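## Task

On the rack's front face there are three rows, each holding four drive blanks. Press every protruding blank fully home so it latches, but skip the blank in the middle row that is fourth from the left when facing the rack; it must stay untouched. The rack is loose on the table. Tilting it beyond a slight amount is a failure, and it must finish at its starting position. A blank that stays seated only because the robot is still holding it does not count.

## Robot and tools

Robot: two xArm7 arms with parallel grippers, named left_arm and right_arm. Bases in the scene frame: left_arm at (+0.016, +0.427, 0) m, right_arm at (+0.001, -0.318, 0) m, both facing nearly along +x. Scene frame: origin on the table top midway between the arms, +x out over the table, +z up, left_arm on the +y side. The names left and right say nothing about which side of an image something is on.

Gripper frame: fingers point along the gripper's +z and close along its y. end_effector_position is the spot between the closed finger pads, about 2 cm short of the fingertips; closing pushes the tips about 10 mm further along +z. A closed gripper pushed fingers-first is a natural tool for pressing blanks in.

Cameras: cam_left_wrist and cam_right_wrist, each 896x504, mounted on the wrists; images arrive in that order. Calibration (K, distortion, T_world_to_cam) is given per camera and may be a little off; results list changed camera poses.

Tools:
- execute_actions(actions): a list of actions run in sequence. Each action is a table of 1 to 15 rows; each row lasts one step of 1/30 s, and if fewer than 15 rows are given the last row repeats to fill 15 steps (0.5 s per action). Every row is one flat list of 14 numbers covering both arms: left_arm dx, dy, dz, rx, ry, rz, opening, then right_arm the same seven. dx..rz are offsets, not poses, expressed in that gripper's own axes and measured from the gripper's measured pose at the start of the action (for a call's first action, the last pose reported in this scene); every row refers back to that same start, not to the previous row. Scale: 1.0 equals 0.6 m for dx, dy, dz and 180 degrees for rx, ry, rz, which together form a rotation vector; range -1 to 1. opening is absolute: +1 fully open (0.084 m), -1 closed. An empty list just returns state and images.
- move(target, speed, blocking): target is one 14-number row in the same layout and scale, offsets from the pose in the last result that showed one, in gripper axes; each gripper travels a straight line toward it, all paths finishing together in 0.5 to 10 s (cut off at 10 s). speed in m/s, 0.002 to 0.5, default 0.25; rotation capped at twice that in rad/s. Openings are sent at the start. Moves do not avoid obstacles or the other arm; grippers can lag, drift and overshoot speed, especially near full reach. Faster moves and targets set deeper beyond contact push harder. blocking=false returns after 0.5 s while motion continues; then use wait or stop before further moves or actions.
- wait(seconds): 0 to 10; arms hold their last command; returns early if a running move ends.
- stop(): brakes a running move; needs stopping distance.
- zoom_image(camera, region): region [x0, y0, x1, y1] in image pixels, at most 504x504, for a closer look.
- read_manual(section): licence texts only.
- finished_scene(scene): ends scene 1 or 2, irreversibly; the result tells whether it succeeded and gives the next task. Replying without a tool call ends everything.

Control limits: each step the commanded pose is clipped to within 70 mm and 16 degrees of the measured pose, so large offsets need several actions; afterwards an arm continues only to its last clipped pose. Position has priority over orientation. Elbows stop just short of straight. Hand target lines show where each arm is currently driven. For an arm meant to stay put, send the offset back to its wanted pose in a reply's first call and zeros later.

Results: per-arm state line with position (m), quat_wxyz, velocities, grip_measured (same scale as opening), joint positions and torques (offset and noisy). move adds a line: done, off_target, moving, held or fault, plus limits (paced = pose clipped; held = a check blocked steps, after which the arm may jump fast), and each gripper's distance from its target. pose unreachable means the clearance check altered that arm's command. MOTOR HOT warns at 65 °C; at 80 °C an OVER-TEMPERATURE FAULT brakes the arm until cool.

Joint ranges (rad): waist and rolls ±6.283, shoulder -2.059 to 2.094, elbow -0.192 to 3.927, wrist pitch -1.693 to 3.142. Load limits (N m): waist, shoulder 45.5; upper arm roll, elbow, forearm roll 27.3; wrist pitch, wrist roll 18.2. Hitting a load limit causes a TORQUE FAULT: the arm backs off, holds 10 s and drops the rest of the call.

Cautions: the rack is free-standing, so press blanks firmly but slowly and squarely, never shove or tip the rack, and check it has not slid. Retract after each press so nothing is held in place by the robot. Do not touch the excluded blank. Keep the arms from colliding or pressing each other, avoid knocking anything off the table, and avoid slams or very hard pushes. Less robot time and smoother, lower-effort motion are better.

Each tool is called after "Call:" as name([rows], argument=value, ...), one row to a line, values as JSON.

## Session

Call:
execute_actions(actions=[])

Scene clock: 0.00 s.
left_arm: end_effector_position=(+0.0531, +0.1299, +0.3753) grip_measured=+1.00 end_effector_quat_wxyz=(+0.098, +0.871, +0.259, +0.406) end_effector_velocity=(-0.000, -0.000, +0.000) end_effector_angular_velocity=(+0.000, +0.001, -0.001) | right_arm: end_effector_position=(+0.3643, -0.3115, +0.2663) grip_measured=+1.00 end_effector_quat_wxyz=(-0.563, -0.010, +0.728, +0.391) end_effector_velocity=(+0.000, +0.000, +0.000) end_effector_angular_velocity=(+0.000, -0.000, +0.001)
Joint positions: left_arm=[-0.725 -0.941 -0.885  0.875  0.177  1.453 -1.976  0.084] | right_arm=[-0.01   0.802 -0.488  1.838  0.618  2.626  2.734  0.084]
Joint velocities: left_arm=[-0.001  0.001  0.001  0.    -0.    -0.     0.     0.   ] | right_arm=[ 0.     0.     0.001  0.001 -0.     0.     0.     0.   ]
Joint torques (N m, as the arm reports them, + toward a larger angle): no reading
Motor temperatures (°C, as the motors report them): left_arm=[37 36 37 39 40 41 35] | right_arm=[37 40 36 37 37 39 39]
Hand target (left_arm): +0.053, +0.130, +0.375; +0.098, +0.871, +0.259, +0.406
Hand target (right_arm): +0.364, -0.312, +0.266; -0.563, -0.010, +0.728, +0.391
camera_calibration (this result's frames):
cam_left_wrist: T_world_to_cam=[[0.397889, -0.830541, 0.389726, -0.0229906], [-0.526633, -0.554608, -0.644257, 0.410269], [0.751227, 0.0511003, -0.658062, 0.32903], [0, 0, 0, 1]] pos_world=[-0.0219675, 0.19163, 0.489801]
cam_right_wrist: T_world_to_cam=[[0.423724, 0.695158, 0.5807, -0.0571198], [0.377597, 0.447174, -0.810837, 0.285597], [-0.823334, 0.562842, -0.0730112, 0.624456], [0, 0, 0, 1]] pos_world=[0.430498, -0.439474, 0.310335]

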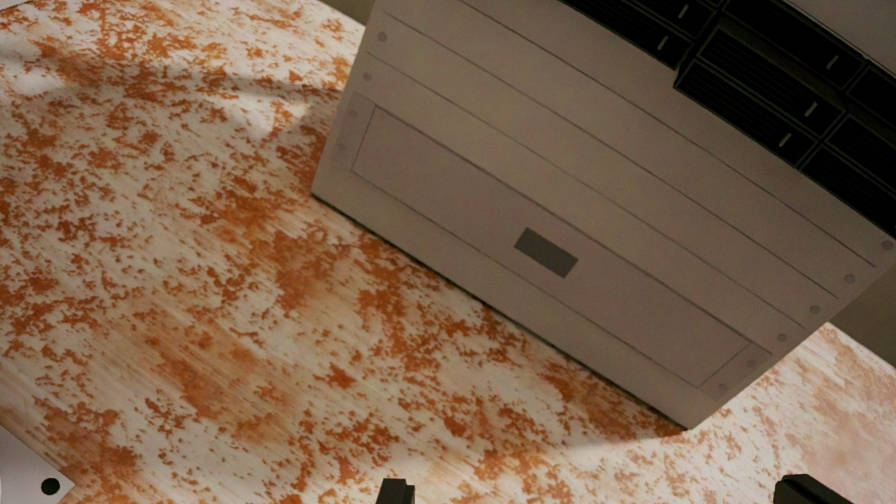

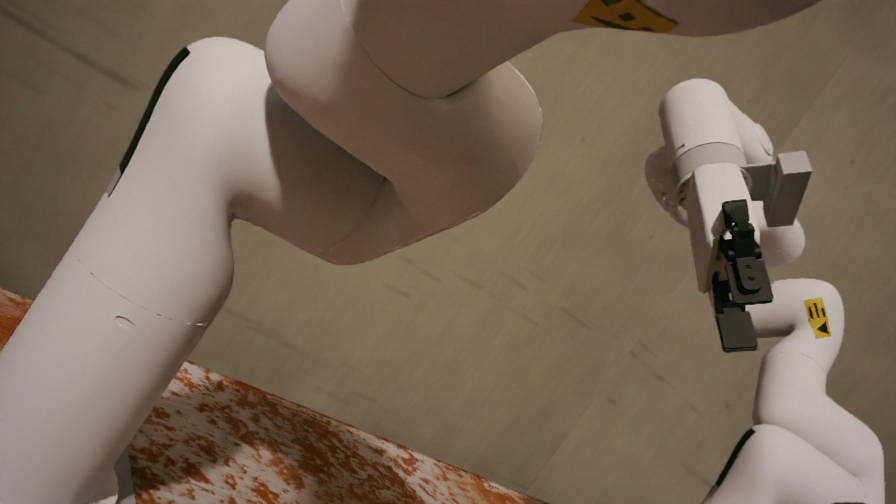

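Call:
move(target=[0.067,0.109,0.066,-0.060,0.1625,0.1705,-1,0.002,0.150,-0.240,-0.294,-0.075,0.192,1], speed=0.3)

Scene clock: 3.00 s.
left_arm: end_effector_position=(+0.1287, +0.0972, +0.4007) grip_measured=-1.00 end_effector_quat_wxyz=(+0.001, +0.766, -0.001, +0.643) end_effector_velocity=(+0.001, +0.000, +0.000) end_effector_angular_velocity=(+0.001, -0.002, -0.000) | right_arm: end_effector_position=(+0.5211, -0.3302, +0.3283) grip_measured=+1.00 end_effector_quat_wxyz=(+0.511, -0.489, -0.510, -0.490) end_effector_velocity=(+0.001, -0.003, +0.001) end_effector_angular_velocity=(-0.004, +0.003, -0.012)
Joint positions: left_arm=[-0.632 -0.921 -1.023  0.703  0.694  1.194 -1.714  0.   ] | right_arm=[-0.087  0.697 -0.699  1.627  1.562  2.328  4.053  0.084]
Joint velocities: left_arm=[ 0.    -0.     0.003 -0.002  0.004 -0.003  0.001  0.   ] | right_arm=[-0.001 -0.005 -0.004 -0.004  0.002 -0.007  0.006  0.   ]
Joint torques (N m, as the arm reports them, + toward a larger angle): left_arm=[ 2.26  3.28 10.81 10.78  0.75 -0.27 -0.54] | right_arm=[ -1.1  -18.16  -4.86  18.55   2.56   1.09   0.85]
Motor temperatures (°C, as the motors report them): left_arm=[37 36 37 40 40 41 35] | right_arm=[37 40 36 37 37 39 39]
Hand target (left_arm): +0.129, +0.097, +0.401; +0.001, +0.766, -0.001, +0.643
Hand target (right_arm): +0.521, -0.330, +0.328; +0.511, -0.489, -0.510, -0.490
Off the commanded pose (left_arm): 0.000 m, 0 deg.
Off the commanded pose (right_arm): 0.000 m, 0 deg.
move: done
camera_calibration (this result's frames):
cam_left_wrist: T_world_to_cam=[[0.0181557, -0.999488, 0.0263274, 0.120852], [-0.174022, -0.0290887, -0.984312, 0.48811], [0.984574, 0.0132893, -0.174461, 0.0704404], [0, 0, 0, 1]] pos_world=[0.0133941, 0.134052, 0.489559]
cam_right_wrist: T_world_to_cam=[[0.998973, 0.045318, -0.000361794, -0.470122], [0.000147068, -0.0112248, -0.999937, 0.392424], [-0.0453192, 0.99891, -0.01122, 0.486834], [0, 0, 0, 1]] pos_world=[0.491644, -0.460594, 0.397692]

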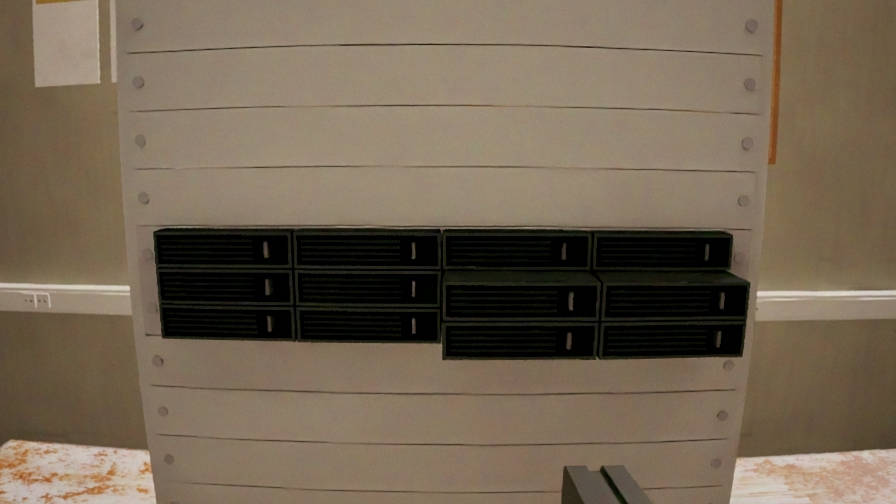

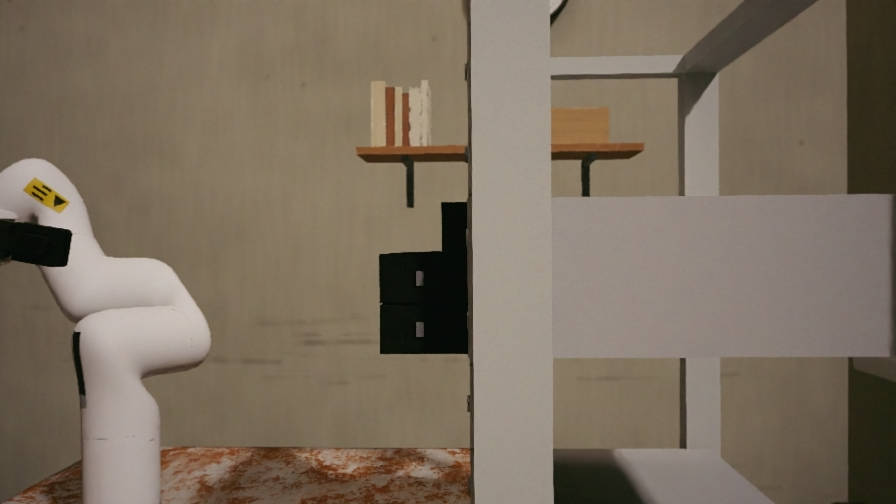

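Call:
move(target=[0.010,0.015,0.4485,-0.078,0.078,-0.4955,-1,0.233,-0.0055,0.3855,-0.014,0,0,1], speed=0.3)

Scene clock: 7.47 s.
left_arm: end_effector_position=(+0.3943, +0.0869, +0.3597) grip_measured=-1.00 end_effector_quat_wxyz=(+0.534, +0.465, +0.462, +0.534) end_effector_velocity=(+0.001, +0.001, +0.001) end_effector_angular_velocity=(-0.005, -0.005, -0.006) | right_arm: end_effector_position=(+0.5083, -0.0998, +0.4684) grip_measured=+1.00 end_effector_quat_wxyz=(+0.501, -0.500, -0.498, -0.501) end_effector_velocity=(-0.000, +0.000, -0.000) end_effector_angular_velocity=(-0.000, +0.001, -0.001)
Joint positions: left_arm=[ 0.534 -1.306 -1.259  0.694  1.369  0.186 -4.093  0.   ] | right_arm=[ 0.437  0.16  -0.622  1.325  1.616  1.719  4.335  0.084]
Joint velocities: left_arm=[ 0.011 -0.018  0.005  0.002  0.024 -0.019 -0.035  0.   ] | right_arm=[ 0.001 -0.001 -0.001 -0.001  0.    -0.001  0.001 -0.   ]
Joint torques (N m, as the arm reports them, + toward a larger angle): left_arm=[ 1.82  9.36 15.96  5.45 -1.21  1.71 -0.13] | right_arm=[ -1.2  -12.19  -1.83  22.65   2.14   0.51   0.78]
Motor temperatures (°C, as the motors report them): left_arm=[37 36 38 40 40 41 35] | right_arm=[37 40 36 38 37 39 39]
Hand target (left_arm): +0.394, +0.087, +0.360; +0.534, +0.465, +0.461, +0.534
Hand target (right_arm): +0.508, -0.100, +0.468; +0.501, -0.500, -0.498, -0.501
Off the commanded pose (left_arm): 0.001 m, 0 deg.
Off the commanded pose (right_arm): 0.000 m, 0 deg.
move: done
camera_calibration (this result's frames):
cam_left_wrist: T_world_to_cam=[[-0.124746, 0.0247097, 0.991881, -0.273163], [-0.0083997, -0.99968, 0.0238476, 0.150038], [0.992153, -0.00535662, 0.124913, -0.307082], [0, 0, 0, 1]] pos_world=[0.271856, 0.155095, 0.305725]
cam_right_wrist: T_world_to_cam=[[0.999999, 0.000883801, -0.00122917, -0.472287], [-0.00122018, -0.0101008, -0.999948, 0.535914], [-0.000896171, 0.999949, -0.0100997, 0.234698], [0, 0, 0, 1]] pos_world=[0.473151, -0.228856, 0.537677]

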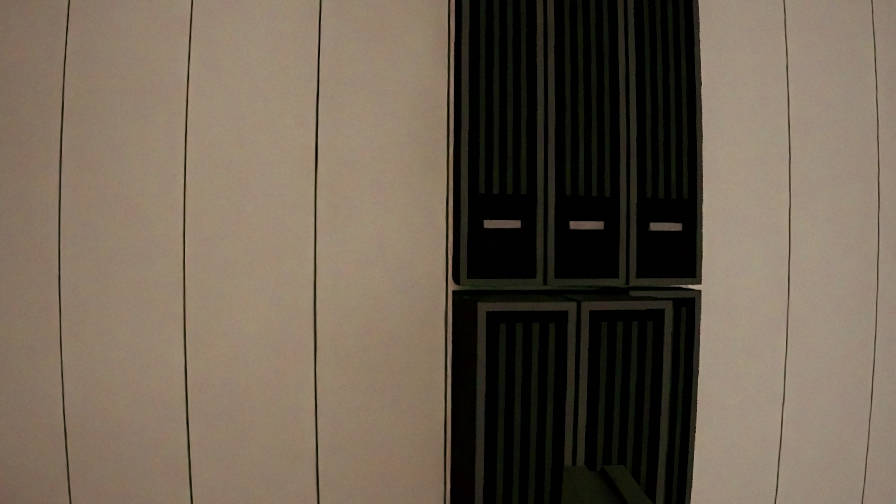

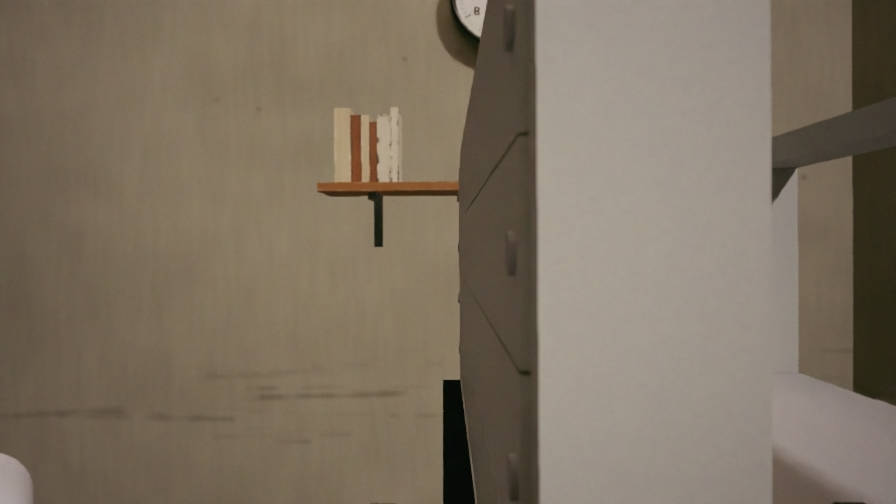

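Call:
move(target=[0,-0.0026,0.031,0,0,0,-1,0,0.002,0.017,0,0,0,0.2], speed=0.04)

Call:
execute_actions([
  [[0,0,0,0,0,0,-1,0,0,0,0,0,0,0.17],[0,0,0,0,0,0,-1,0,0,0,0,0,0,0.14],[0,0,0,0,0,0,-1,0,0,0,0,0,0,0.11],[0,0,0,0,0,0,-1,0,0,0,0,0,0,0.08],[0,0,0,0,0,0,-1,0,0,0,0,0,0,0.06],[0,0,0,0,0,0,-1,0,0,0,0,0,0,0.04],[0,0,0,0,0,0,-1,0,0,0,0,0,0,0.02],[0,0,0,0,0,0,-1,0,0,0,0,0,0,0.0],[0,0,0,0,0,0,-1,0,0,0,0,0,0,-0.02],[0,0,0,0,0,0,-1,0,0,0,0,0,0,-0.04],[0,0,0,0,0,0,-1,0,0,0,0,0,0,-0.06],[0,0,0,0,0,0,-1,0,0,0,0,0,0,-0.08],[0,0,0,0,0,0,-1,0,0,0,0,0,0,-0.10],[0,0,0,0,0,0,-1,0,0,0,0,0,0,-0.12],[0,0,0,0,0,0,-1,0,0,0,0,0,0,-0.14]],
  [[0,0,0,0,0,0,-1,0,0,0,0,0,0,-0.4]],
])

Scene clock: 8.53 s.
left_arm: end_effector_position=(+0.4128, +0.0867, +0.3606) grip_measured=-1.00 end_effector_quat_wxyz=(+0.534, +0.466, +0.462, +0.534) end_effector_velocity=(+0.001, -0.000, +0.001) end_effector_angular_velocity=(-0.002, -0.002, -0.003) | right_arm: end_effector_position=(+0.5096, -0.0898, +0.4684) grip_measured=+0.19 end_effector_quat_wxyz=(+0.500, -0.500, -0.498, -0.501) end_effector_velocity=(+0.001, -0.000, +0.000) end_effector_angular_velocity=(+0.000, -0.001, -0.002)
Joint positions: left_arm=[ 0.621 -1.334 -1.26   0.743  1.437  0.13  -4.181  0.   ] | right_arm=[ 0.45   0.162 -0.613  1.327  1.624  1.697  4.336  0.052]
Joint velocities: left_arm=[ 0.006 -0.006  0.003  0.004  0.009 -0.008 -0.014  0.   ] | right_arm=[-0.001  0.     0.     0.001  0.001 -0.002  0.    -0.   ]
Joint torques (N m, as the arm reports them, + toward a larger angle): left_arm=[ 2.08  9.74 16.44  4.92 -1.21  1.5  -0.28] | right_arm=[ -1.1  -12.03  -1.52  22.14   2.42   0.37   0.99]
Motor temperatures (°C, as the motors report them): left_arm=[37 36 38 40 40 41 35] | right_arm=[37 40 36 38 37 39 39]
Hand target (left_arm): +0.413, +0.087, +0.361; +0.534, +0.466, +0.462, +0.534
Hand target (right_arm): +0.510, -0.090, +0.468; +0.501, -0.500, -0.498, -0.501
Off the commanded pose (left_arm): 0.000 m, 0 deg.
Off the commanded pose (right_arm): 0.000 m, 0 deg.
move: done
camera_calibration (this result's frames):
cam_left_wrist: T_world_to_cam=[[-0.124659, 0.024222, 0.991904, -0.271756], [-0.00842443, -0.999692, 0.0233534, 0.15019], [0.992164, -0.00544502, 0.124824, -0.325493], [0, 0, 0, 1]] pos_world=[0.290331, 0.154953, 0.306678]
cam_right_wrist: T_world_to_cam=[[0.999999, 0.000654401, -0.00122974, -0.473591], [-0.00122307, -0.010097, -0.999948, 0.536047], [-0.000666784, 0.999949, -0.0100962, 0.224541], [0, 0, 0, 1]] pos_world=[0.474395, -0.218807, 0.537704]

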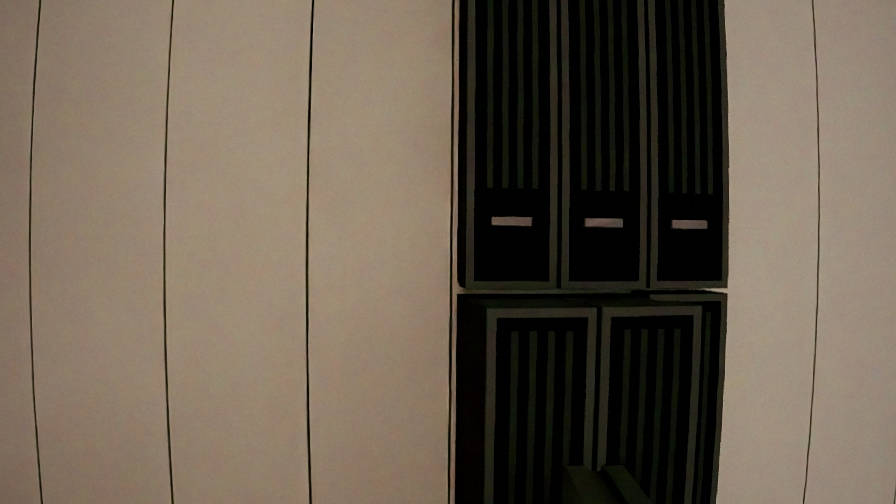

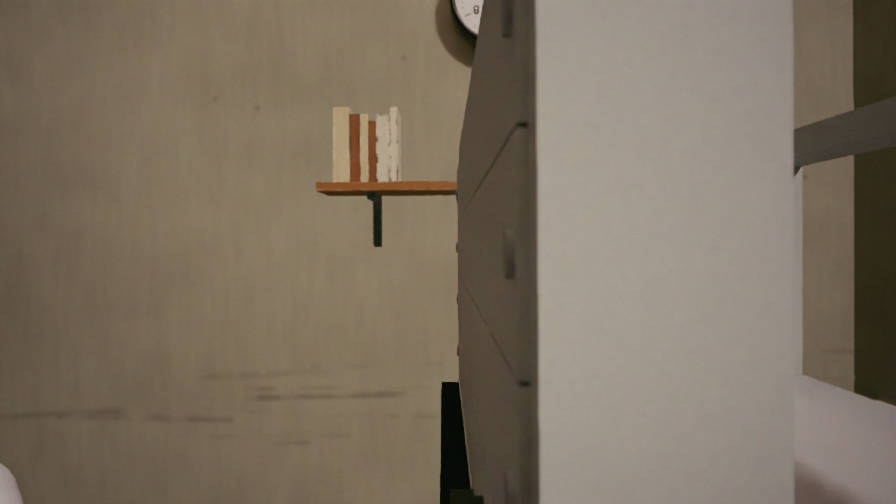

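Scene clock: 9.53 s.
left_arm: end_effector_position=(+0.4128, +0.0867, +0.3606) grip_measured=-1.00 end_effector_quat_wxyz=(+0.534, +0.466, +0.462, +0.534) end_effector_velocity=(+0.001, +0.001, +0.001) end_effector_angular_velocity=(-0.002, -0.001, +0.002) | right_arm: end_effector_position=(+0.5095, -0.0898, +0.4684) grip_measured=-0.05 end_effector_quat_wxyz=(+0.500, -0.500, -0.498, -0.501) end_effector_velocity=(-0.000, +0.000, -0.000) end_effector_angular_velocity=(+0.000, +0.000, +0.001)
Joint positions: left_arm=[ 0.621 -1.334 -1.26   0.743  1.437  0.13  -4.181  0.   ] | right_arm=[ 0.45   0.162 -0.613  1.327  1.624  1.697  4.336  0.042]
Joint velocities: left_arm=[ 0.001  0.     0.002 -0.    -0.    -0.    -0.     0.   ] | right_arm=[ 0.    -0.     0.001 -0.    -0.    -0.    -0.    -0.   ]
Joint torques (N m, as the arm reports them, + toward a larger angle): left_arm=[ 2.04  9.98 16.42  5.16 -1.08  1.65 -0.36] | right_arm=[ -0.68 -12.47  -1.78  22.62   2.44   0.14   1.24]
Motor temperatures (°C, as the motors report them): left_arm=[37 36 38 40 40 41 35] | right_arm=[37 40 36 39 37 39 39]
Hand target (left_arm): +0.413, +0.087, +0.361; +0.534, +0.466, +0.462, +0.534
Hand target (right_arm): +0.510, -0.090, +0.468; +0.500, -0.500, -0.498, -0.501
Off the commanded pose (left_arm): 0.000 m, 0 deg.
Off the commanded pose (right_arm): 0.000 m, 0 deg.
camera_calibration (this result's frames):
cam_left_wrist: T_world_to_cam=[[-0.124651, 0.0242318, 0.991905, -0.27176], [-0.00844467, -0.999691, 0.0233608, 0.150188], [0.992165, -0.00546436, 0.124817, -0.325482], [0, 0, 0, 1]] pos_world=[0.290325, 0.154948, 0.306677]
cam_right_wrist: T_world_to_cam=[[0.999999, 0.00087045, -0.000873186, -0.473704], [-0.000864264, -0.0101984, -0.999948, 0.535852], [-0.000879309, 0.999948, -0.0101977, 0.224753], [0, 0, 0, 1]] pos_world=[0.474365, -0.218864, 0.537702]

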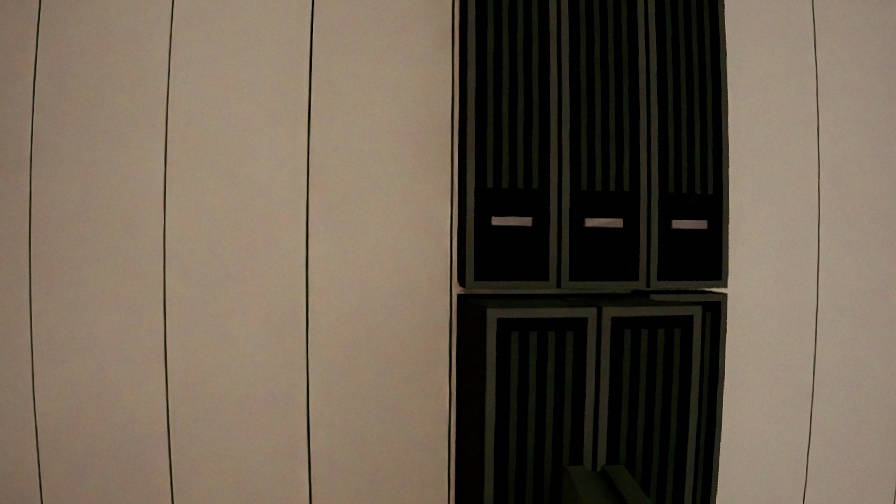

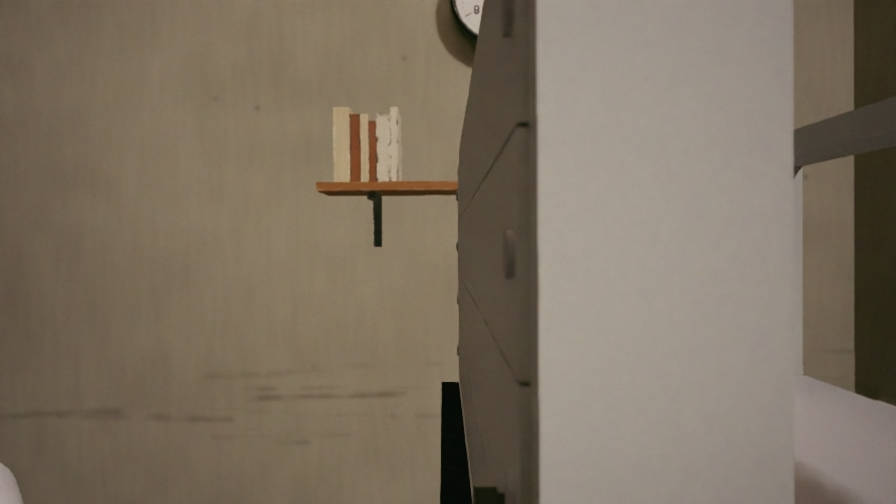

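Call:
move(target=[0,-0.0092,0.0655,0,0,0,-1,0,0,0,0,0,0,-0.6], speed=0.03)

Scene clock: 11.20 s.
left_arm: end_effector_position=(+0.4516, +0.0864, +0.3603) grip_measured=-1.00 end_effector_quat_wxyz=(+0.534, +0.466, +0.461, +0.534) end_effector_velocity=(+0.001, -0.000, +0.000) end_effector_angular_velocity=(+0.000, -0.002, -0.005) | right_arm: end_effector_position=(+0.5096, -0.0898, +0.4684) grip_measured=-0.05 end_effector_quat_wxyz=(+0.500, -0.500, -0.498, -0.501) end_effector_velocity=(-0.000, +0.001, -0.000) end_effector_angular_velocity=(-0.000, +0.001, +0.001)
Joint positions: left_arm=[ 0.793 -1.371 -1.274  0.868  1.635  0.052 -4.424  0.   ] | right_arm=[ 0.45   0.162 -0.613  1.327  1.624  1.697  4.336  0.042]
Joint velocities: left_arm=[ 0.007 -0.    -0.001  0.01   0.044 -0.002 -0.045  0.   ] | right_arm=[ 0.002  0.    -0.001 -0.     0.    -0.     0.     0.   ]
Joint torques (N m, as the arm reports them, + toward a larger angle): left_arm=[13.6  12.88 15.6   6.21 -1.35  2.32 -0.54] | right_arm=[ -0.91 -12.7   -1.66  22.25   2.11   0.32   1.1 ]
Motor temperatures (°C, as the motors report them): left_arm=[37 36 39 40 40 41 35] | right_arm=[37 40 36 39 37 39 39]
Hand target (left_arm): +0.452, +0.087, +0.360; +0.533, +0.466, +0.461, +0.534
Hand target (right_arm): +0.510, -0.090, +0.468; +0.500, -0.500, -0.498, -0.501
Off the commanded pose (left_arm): 0.001 m, 0 deg.
Off the commanded pose (right_arm): 0.000 m, 0 deg.
move: done
camera_calibration (this result's frames):
cam_left_wrist: T_world_to_cam=[[-0.124072, 0.0232632, 0.992, -0.266803], [-0.00881678, -0.999712, 0.0223413, 0.150745], [0.992234, -0.00597432, 0.124241, -0.363711], [0, 0, 0, 1]] pos_world=[0.329113, 0.154735, 0.306489]
cam_right_wrist: T_world_to_cam=[[0.999999, 0.000685016, -0.000870209, -0.473786], [-0.000863176, -0.010201, -0.999948, 0.535857], [-0.000693857, 0.999948, -0.0102004, 0.224674], [0, 0, 0, 1]] pos_world=[0.474404, -0.218872, 0.537709]

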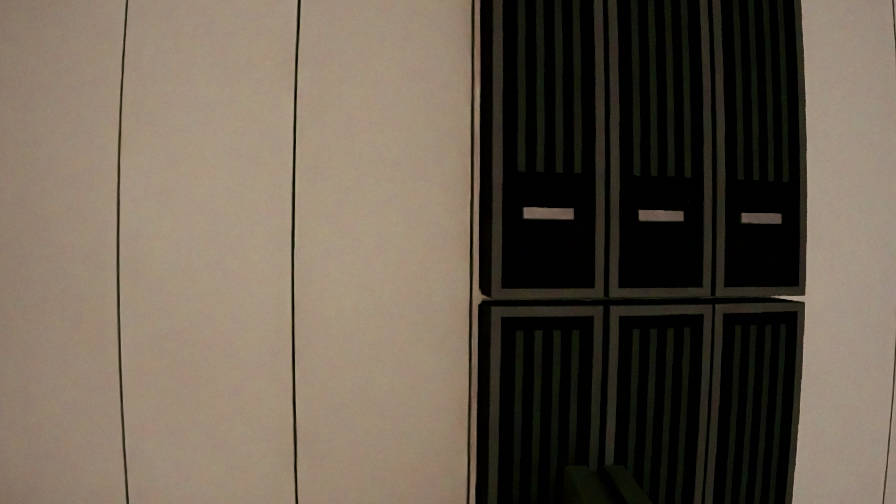

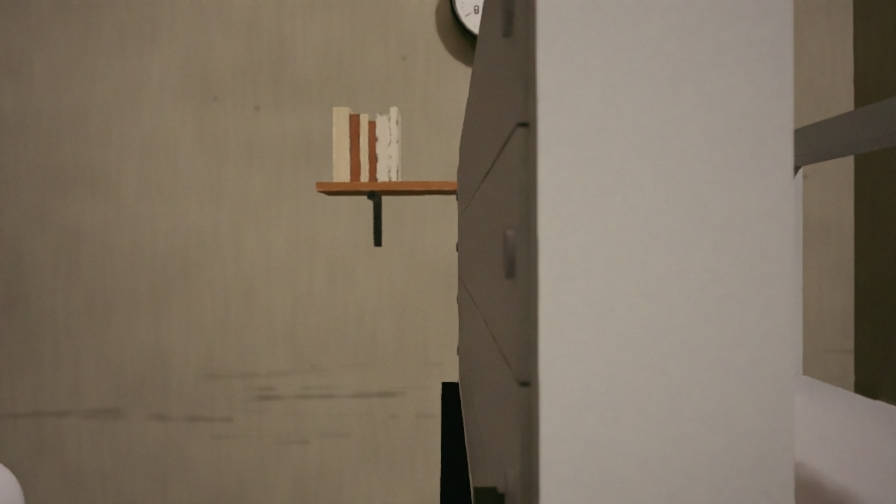

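Call:
move(target=[0,-0.0004,0.0025,0,0,0,-1,0,0,0,0,0,0,-0.6], speed=0.01)

Scene clock: 11.97 s.
left_arm: end_effector_position=(+0.4523, +0.0861, +0.3603) grip_measured=-1.00 end_effector_quat_wxyz=(+0.534, +0.466, +0.461, +0.534) end_effector_velocity=(+0.001, -0.000, -0.001) end_effector_angular_velocity=(-0.000, +0.000, -0.000) | right_arm: end_effector_position=(+0.5097, -0.0898, +0.4684) grip_measured=-0.05 end_effector_quat_wxyz=(+0.500, -0.500, -0.498, -0.501) end_effector_velocity=(+0.000, -0.001, -0.001) end_effector_angular_velocity=(-0.000, +0.002, -0.001)
Joint positions: left_arm=[ 0.796 -1.37  -1.274  0.872  1.645  0.051 -4.434  0.   ] | right_arm=[ 0.45   0.162 -0.613  1.327  1.624  1.697  4.336  0.042]
Joint velocities: left_arm=[ 0.002  0.001 -0.002  0.002  0.003  0.002 -0.004  0.   ] | right_arm=[-0.001  0.    -0.    -0.002 -0.     0.     0.     0.   ]
Joint torques (N m, as the arm reports them, + toward a larger angle): left_arm=[25.43 14.21 13.69  9.29 -1.69  3.26 -0.56] | right_arm=[ -0.77 -13.35  -1.74  21.86   1.82   1.02   1.09]
Motor temperatures (°C, as the motors report them): left_arm=[37 36 39 40 40 41 35] | right_arm=[37 40 36 39 37 39 39]
Hand target (left_arm): +0.453, +0.086, +0.360; +0.533, +0.466, +0.461, +0.534
Hand target (right_arm): +0.510, -0.090, +0.468; +0.500, -0.500, -0.498, -0.501
Off the commanded pose (left_arm): 0.001 m, 0 deg.
Off the commanded pose (right_arm): 0.000 m, 0 deg.
move: done
camera_calibration (this result's frames):
cam_left_wrist: T_world_to_cam=[[-0.123978, 0.0233047, 0.992011, -0.266756], [-0.0100116, -0.999703, 0.0222342, 0.151017], [0.992234, -0.00717505, 0.124175, -0.364321], [0, 0, 0, 1]] pos_world=[0.329931, 0.154574, 0.306507]
cam_right_wrist: T_world_to_cam=[[1, 0.000266028, -0.000838568, -0.473981], [-0.000835808, -0.0102084, -0.999948, 0.535862], [-0.000274574, 0.999948, -0.0102081, 0.224486], [0, 0, 0, 1]] pos_world=[0.47449, -0.218878, 0.537728]

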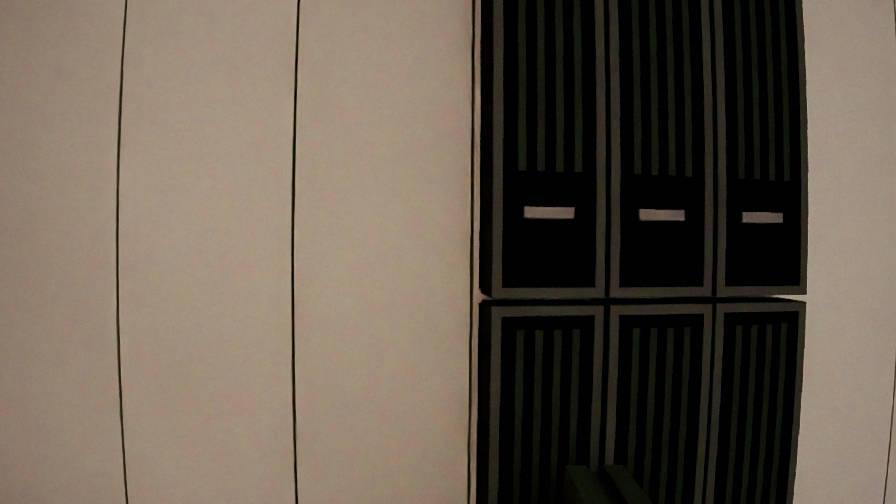

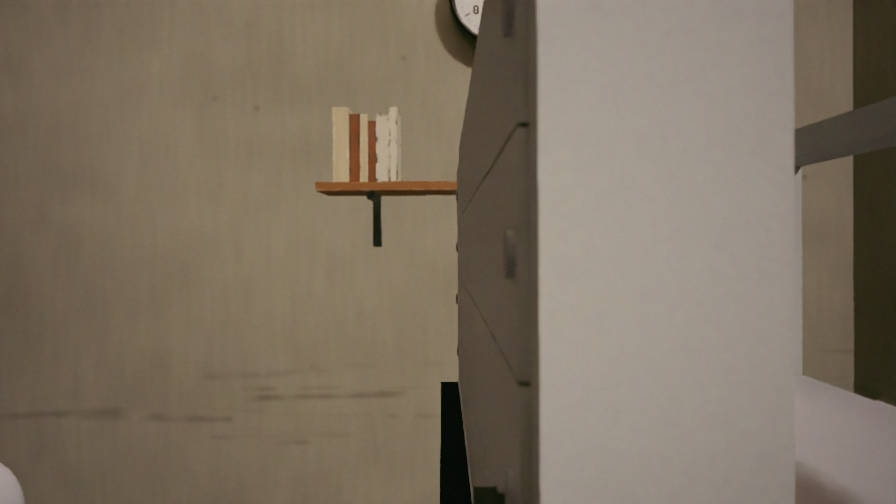

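Call:
move(target=[0,0.0016,-0.0115,0,0,0,-1,0,0,0,0,0,0,-0.6], speed=0.05)

Call:
move(target=[0,0.0231,0.0032,0,0,0,-1,0,0,0,0,0,0,-0.6], speed=0.05)

Scene clock: 12.90 s.
left_arm: end_effector_position=(+0.4456, +0.0863, +0.3603) grip_measured=-1.00 end_effector_quat_wxyz=(+0.534, +0.466, +0.461, +0.534) end_effector_velocity=(-0.002, -0.001, +0.000) end_effector_angular_velocity=(+0.000, -0.001, -0.001) | right_arm: end_effector_position=(+0.5096, -0.0898, +0.4684) grip_measured=-0.05 end_effector_quat_wxyz=(+0.500, -0.500, -0.498, -0.501) end_effector_velocity=(-0.001, +0.001, +0.000) end_effector_angular_velocity=(+0.001, +0.000, +0.002)
Joint positions: left_arm=[ 0.77  -1.374 -1.269  0.848  1.603  0.054 -4.389  0.   ] | right_arm=[ 0.45   0.162 -0.613  1.327  1.624  1.697  4.336  0.042]
Joint velocities: left_arm=[-0.006 -0.001  0.001 -0.005 -0.012  0.001  0.014  0.   ] | right_arm=[ 0.001 -0.     0.    -0.     0.     0.001  0.    -0.   ]
Joint torques (N m, as the arm reports them, + toward a larger angle): left_arm=[ 2.05 11.11 17.1   4.21 -0.7   1.65 -0.33] | right_arm=[ -1.06 -11.95  -1.65  22.35   2.57   0.01   1.21]
Motor temperatures (°C, as the motors report them): left_arm=[37 36 39 40 40 41 35] | right_arm=[37 40 36 39 37 39 39]
Hand target (left_arm): +0.445, +0.086, +0.360; +0.534, +0.466, +0.461, +0.534
Hand target (right_arm): +0.510, -0.090, +0.468; +0.500, -0.500, -0.498, -0.501
Off the commanded pose (left_arm): 0.000 m, 0 deg.
Off the commanded pose (right_arm): 0.000 m, 0 deg.
move: done
camera_calibration (this result's frames):
cam_left_wrist: T_world_to_cam=[[-0.123961, 0.0234287, 0.99201, -0.26761], [-0.00969183, -0.999702, 0.0223993, 0.150974], [0.99224, -0.00683776, 0.124151, -0.357689], [0, 0, 0, 1]] pos_world=[0.323204, 0.154753, 0.306498]
cam_right_wrist: T_world_to_cam=[[0.999999, 0.00078154, -0.00091437, -0.473728], [-0.000906369, -0.0101772, -0.999948, 0.535882], [-0.000790805, 0.999948, -0.0101765, 0.224703], [0, 0, 0, 1]] pos_world=[0.474391, -0.218868, 0.537707]

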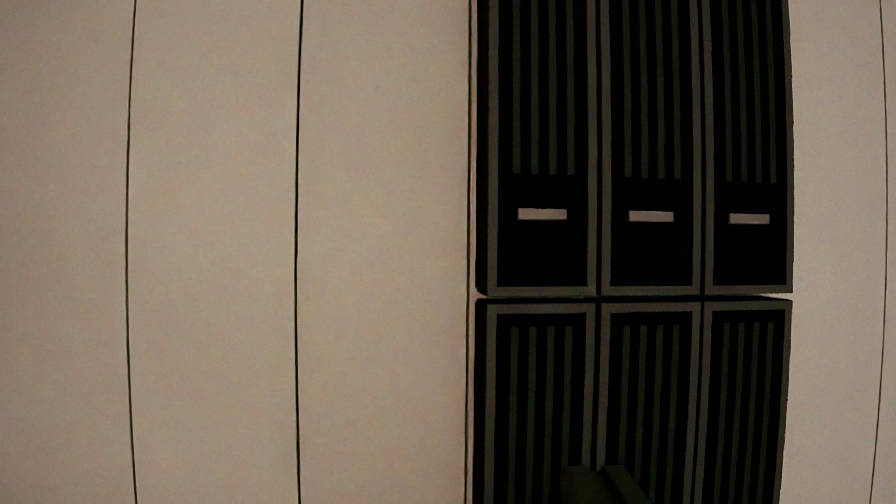

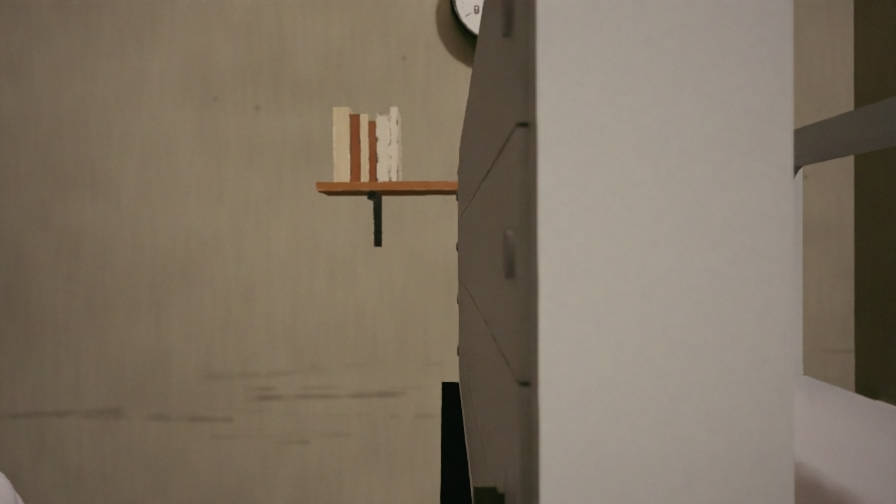

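Scene clock: 13.67 s.
left_arm: end_effector_position=(+0.4456, +0.0862, +0.3741) grip_measured=-1.00 end_effector_quat_wxyz=(+0.534, +0.466, +0.461, +0.534) end_effector_velocity=(-0.000, -0.001, +0.000) end_effector_angular_velocity=(+0.000, +0.002, +0.000) | right_arm: end_effector_position=(+0.5096, -0.0898, +0.4684) grip_measured=-0.05 end_effector_quat_wxyz=(+0.500, -0.500, -0.498, -0.501) end_effector_velocity=(-0.001, +0.000, -0.001) end_effector_angular_velocity=(-0.000, +0.002, +0.001)
Joint positions: left_arm=[ 0.77  -1.355 -1.239  0.856  1.594  0.043 -4.346  0.   ] | right_arm=[ 0.45   0.162 -0.613  1.327  1.624  1.697  4.336  0.042]
Joint velocities: left_arm=[-0.001  0.003 -0.    -0.001 -0.01   0.     0.013  0.   ] | right_arm=[ 0.001 -0.    -0.    -0.001 -0.001  0.001  0.    -0.   ]
Joint torques (N m, as the arm reports them, + toward a larger angle): left_arm=[ 1.97 10.98 17.2   4.75 -1.1   1.83 -0.42] | right_arm=[ -0.42 -12.38  -1.55  22.76   2.81   0.     1.13]
Motor temperatures (°C, as the motors report them): left_arm=[37 36 39 40 40 41 35] | right_arm=[37 41 36 39 37 39 39]
Hand target (left_arm): +0.446, +0.086, +0.374; +0.534, +0.466, +0.461, +0.534
Hand target (right_arm): +0.510, -0.090, +0.468; +0.500, -0.500, -0.498, -0.501
Off the commanded pose (left_arm): 0.000 m, 0 deg.
Off the commanded pose (right_arm): 0.000 m, 0 deg.
move: done
camera_calibration (this result's frames):
cam_left_wrist: T_world_to_cam=[[-0.123973, 0.0233095, 0.992012, -0.281345], [-0.00979245, -0.999704, 0.0222665, 0.150702], [0.992237, -0.0069538, 0.124164, -0.359386], [0, 0, 0, 1]] pos_world=[0.323192, 0.154716, 0.320365]
cam_right_wrist: T_world_to_cam=[[0.999999, 0.000797147, -0.000916634, -0.47372], [-0.000908475, -0.010175, -0.999948, 0.535883], [-0.000806432, 0.999948, -0.0101742, 0.22471], [0, 0, 0, 1]] pos_world=[0.474388, -0.218868, 0.537707]

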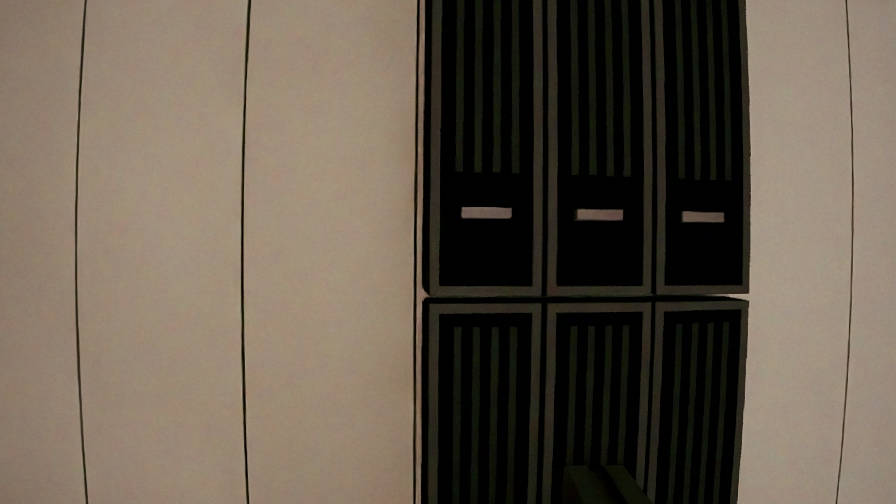

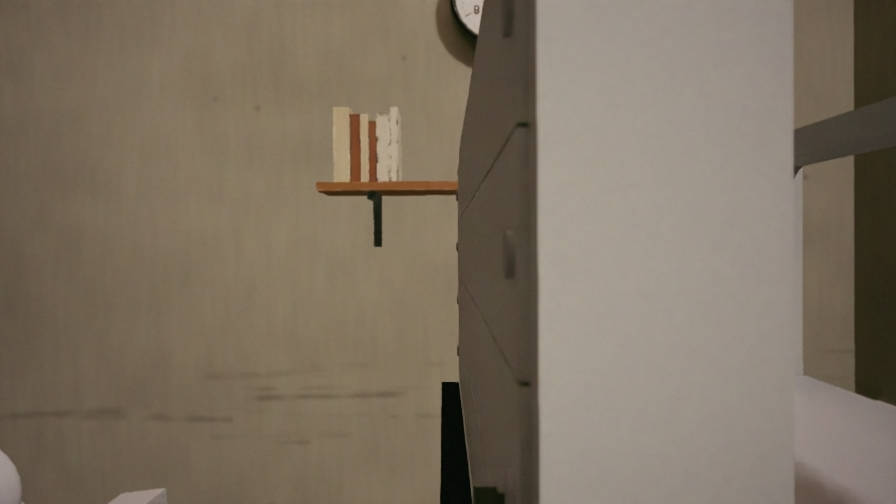

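Call:
move(target=[0,-0.0016,0.0113,0,0,0,-1,0,0,0,0,0,0,-0.6], speed=0.015)

Scene clock: 14.43 s.
left_arm: end_effector_position=(+0.4515, +0.0860, +0.3741) grip_measured=-1.00 end_effector_quat_wxyz=(+0.534, +0.467, +0.461, +0.534) end_effector_velocity=(+0.001, -0.000, +0.001) end_effector_angular_velocity=(-0.001, -0.002, -0.003) | right_arm: end_effector_position=(+0.5096, -0.0898, +0.4684) grip_measured=-0.05 end_effector_quat_wxyz=(+0.500, -0.500, -0.498, -0.501) end_effector_velocity=(-0.000, +0.001, +0.000) end_effector_angular_velocity=(+0.001, +0.000, +0.001)
Joint positions: left_arm=[ 0.794 -1.353 -1.244  0.878  1.635  0.039 -4.391  0.   ] | right_arm=[ 0.45   0.162 -0.613  1.327  1.624  1.697  4.336  0.042]
Joint velocities: left_arm=[ 0.006 -0.    -0.001  0.008  0.023 -0.001 -0.025  0.   ] | right_arm=[-0.    -0.     0.002 -0.     0.001 -0.     0.     0.   ]
Joint torques (N m, as the arm reports them, + toward a larger angle): left_arm=[11.99 12.63 15.73  6.79 -1.25  2.51 -0.36] | right_arm=[ -0.86 -12.74  -1.45  22.41   2.19   0.05   1.02]
Motor temperatures (°C, as the motors report them): left_arm=[37 36 39 40 40 41 35] | right_arm=[37 41 36 39 37 39 39]
Hand target (left_arm): +0.452, +0.086, +0.374; +0.534, +0.466, +0.461, +0.534
Hand target (right_arm): +0.510, -0.090, +0.468; +0.500, -0.500, -0.498, -0.501
Off the commanded pose (left_arm): 0.001 m, 0 deg.
Off the commanded pose (right_arm): 0.000 m, 0 deg.
move: done
camera_calibration (this result's frames):
cam_left_wrist: T_world_to_cam=[[-0.1237, 0.0230952, 0.992051, -0.280686], [-0.0106533, -0.999702, 0.021945, 0.151013], [0.992263, -0.00785401, 0.123909, -0.365086], [0, 0, 0, 1]] pos_world=[0.329149, 0.154583, 0.320378]
cam_right_wrist: T_world_to_cam=[[0.999999, 0.000592725, -0.000920933, -0.473807], [-0.000914854, -0.0101751, -0.999948, 0.535894], [-0.000602064, 0.999948, -0.0101745, 0.224621], [0, 0, 0, 1]] pos_world=[0.474432, -0.218875, 0.537715]

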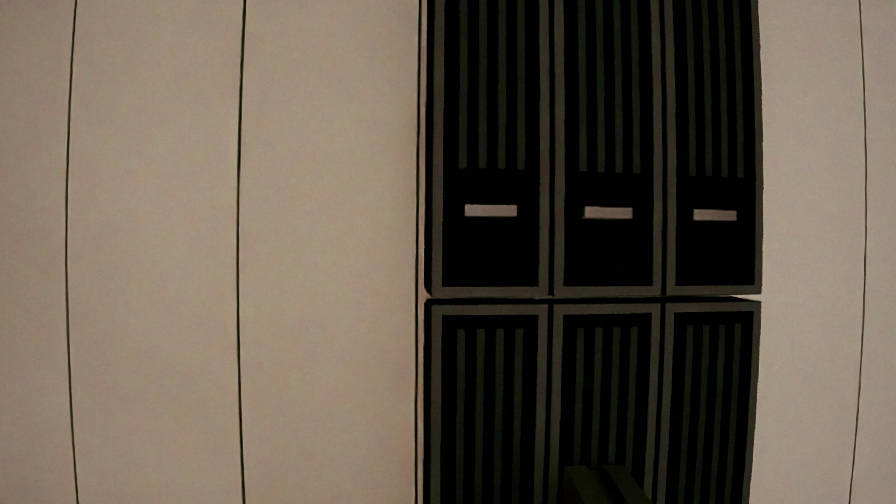

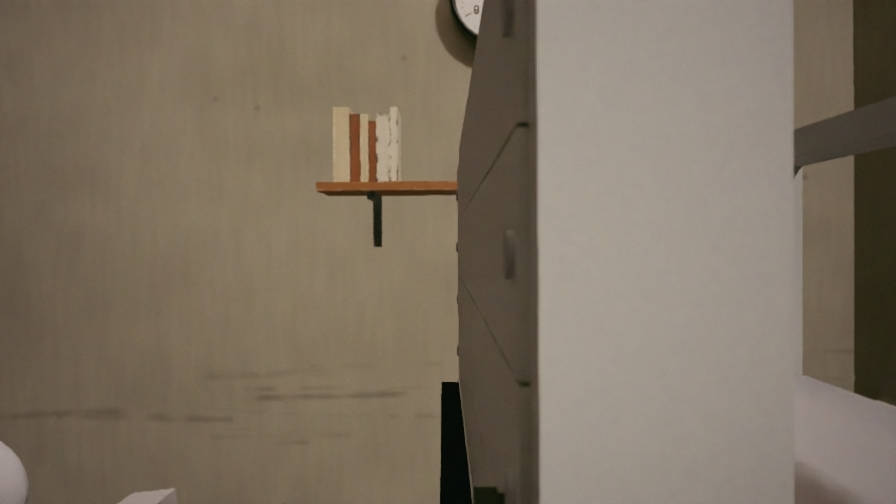

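Call:
move(target=[0,-0.0396,-0.0897,0,0,0,-1,0,0,0,0,0,0,-0.6], speed=0.1)

Call:
move(target=[-0.172,0,0,0,0,0,-1,0,0,0,0,0,0,-0.6], speed=0.12)

Scene clock: 15.60 s.
left_arm: end_effector_position=(+0.4017, +0.0866, +0.3435) grip_measured=-1.00 end_effector_quat_wxyz=(+0.534, +0.466, +0.461, +0.533) end_effector_velocity=(-0.001, +0.000, -0.001) end_effector_angular_velocity=(+0.000, +0.001, +0.008) | right_arm: end_effector_position=(+0.5096, -0.0898, +0.4684) grip_measured=-0.05 end_effector_quat_wxyz=(+0.500, -0.500, -0.498, -0.501) end_effector_velocity=(-0.000, +0.001, -0.001) end_effector_angular_velocity=(-0.000, +0.002, +0.001)
Joint positions: left_arm=[ 0.579 -1.359 -1.294  0.703  1.387  0.148 -4.172  0.   ] | right_arm=[ 0.45   0.162 -0.613  1.327  1.624  1.697  4.336  0.042]
Joint velocities: left_arm=[-0.009  0.017 -0.007 -0.003 -0.023  0.023  0.03   0.   ] | right_arm=[ 0.     0.     0.001 -0.001 -0.    -0.     0.    -0.   ]
Joint torques (N m, as the arm reports them, + toward a larger angle): left_arm=[ 2.1   9.54 16.61  4.54 -1.01  1.5  -0.45] | right_arm=[ -0.59 -11.85  -1.64  23.13   2.99  -0.55   1.31]
Motor temperatures (°C, as the motors report them): left_arm=[37 36 40 40 40 41 35] | right_arm=[37 41 36 40 37 39 39]
Hand target (left_arm): +0.401, +0.086, +0.343; +0.534, +0.467, +0.461, +0.533
Hand target (right_arm): +0.510, -0.090, +0.468; +0.500, -0.500, -0.498, -0.501
Off the commanded pose (left_arm): 0.001 m, 0 deg.
Off the commanded pose (right_arm): 0.000 m, 0 deg.
move: done
camera_calibration (this result's frames):
cam_left_wrist: T_world_to_cam=[[-0.123824, 0.0244745, 0.992002, -0.256588], [-0.0110275, -0.999668, 0.0232872, 0.15145], [0.992243, -0.00805578, 0.124052, -0.311927], [0, 0, 0, 1]] pos_world=[0.279406, 0.155167, 0.289704]
cam_right_wrist: T_world_to_cam=[[0.999999, 0.000727981, -0.000944271, -0.47374], [-0.000936825, -0.0101615, -0.999948, 0.535904], [-0.000737539, 0.999948, -0.0101608, 0.224672], [0, 0, 0, 1]] pos_world=[0.474407, -0.21887, 0.537712]

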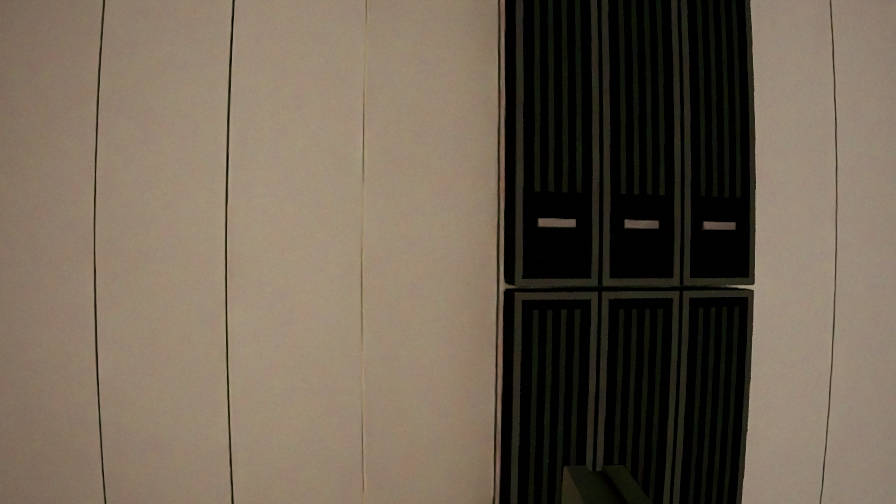

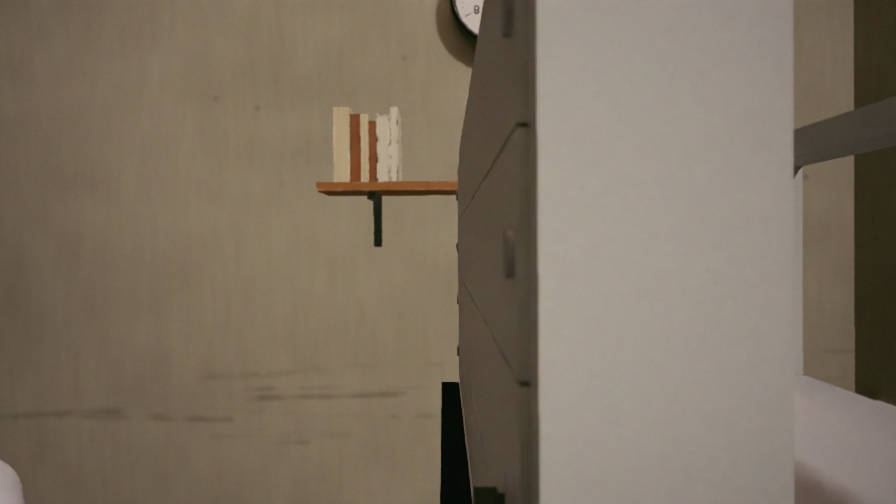

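Scene clock: 16.90 s.
left_arm: end_effector_position=(+0.4015, -0.0161, +0.3428) grip_measured=-1.00 end_effector_quat_wxyz=(+0.534, +0.466, +0.461, +0.533) end_effector_velocity=(-0.000, -0.003, +0.000) end_effector_angular_velocity=(-0.001, +0.001, -0.001) | right_arm: end_effector_position=(+0.5096, -0.0898, +0.4684) grip_measured=-0.05 end_effector_quat_wxyz=(+0.500, -0.500, -0.498, -0.501) end_effector_velocity=(-0.001, +0.001, +0.000) end_effector_angular_velocity=(+0.001, -0.000, +0.003)
Joint positions: left_arm=[ 0.68  -1.199 -1.487  0.987  1.095  0.406 -3.874  0.   ] | right_arm=[ 0.45   0.162 -0.613  1.327  1.624  1.697  4.336  0.042]
Joint velocities: left_arm=[ 0.003  0.003 -0.004  0.008 -0.004  0.005  0.004  0.   ] | right_arm=[ 0.001 -0.     0.002 -0.     0.     0.001 -0.    -0.   ]
Joint torques (N m, as the arm reports them, + toward a larger angle): left_arm=[ 2.11 12.64 17.77  5.42 -0.99  1.23 -0.39] | right_arm=[ -1.31 -12.08  -1.85  23.05   2.63  -0.42   1.16]
Motor temperatures (°C, as the motors report them): left_arm=[37 36 40 40 40 41 35] | right_arm=[37 41 36 40 37 39 39]
Hand target (left_arm): +0.401, -0.016, +0.343; +0.534, +0.466, +0.461, +0.533
Hand target (right_arm): +0.510, -0.090, +0.468; +0.500, -0.500, -0.498, -0.501
Off the commanded pose (left_arm): 0.001 m, 0 deg.
Off the commanded pose (right_arm): 0.000 m, 0 deg.
move: done
camera_calibration (this result's frames):
cam_left_wrist: T_world_to_cam=[[-0.123929, 0.0242085, 0.991996, -0.25332], [-0.0103633, -0.999679, 0.0231014, 0.048628], [0.992237, -0.00741744, 0.12414, -0.312442], [0, 0, 0, 1]] pos_world=[0.279127, 0.0524274, 0.288955]
cam_right_wrist: T_world_to_cam=[[0.999999, 0.000730656, -0.000944713, -0.473738], [-0.00093724, -0.010161, -0.999948, 0.535905], [-0.000740217, 0.999948, -0.0101603, 0.224673], [0, 0, 0, 1]] pos_world=[0.474407, -0.21887, 0.537712]

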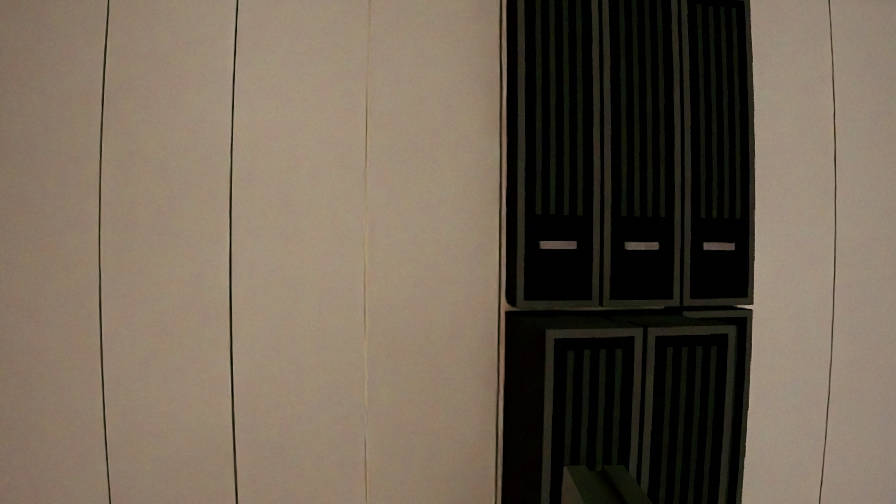

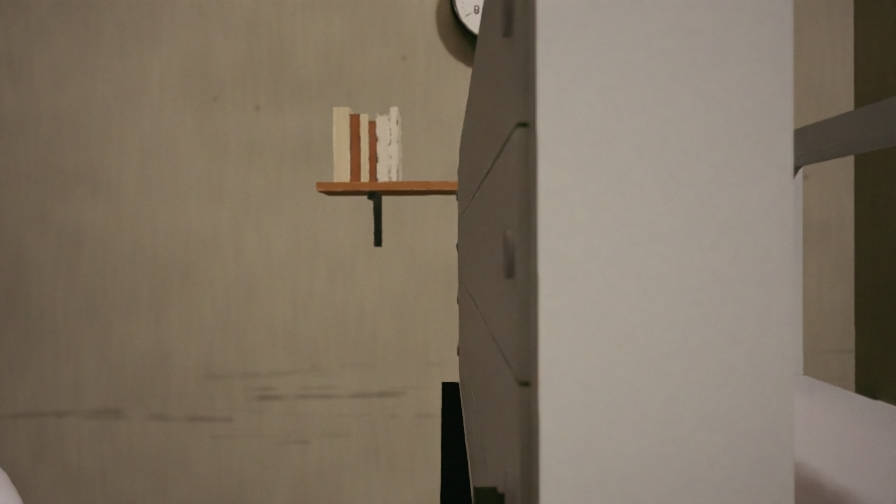

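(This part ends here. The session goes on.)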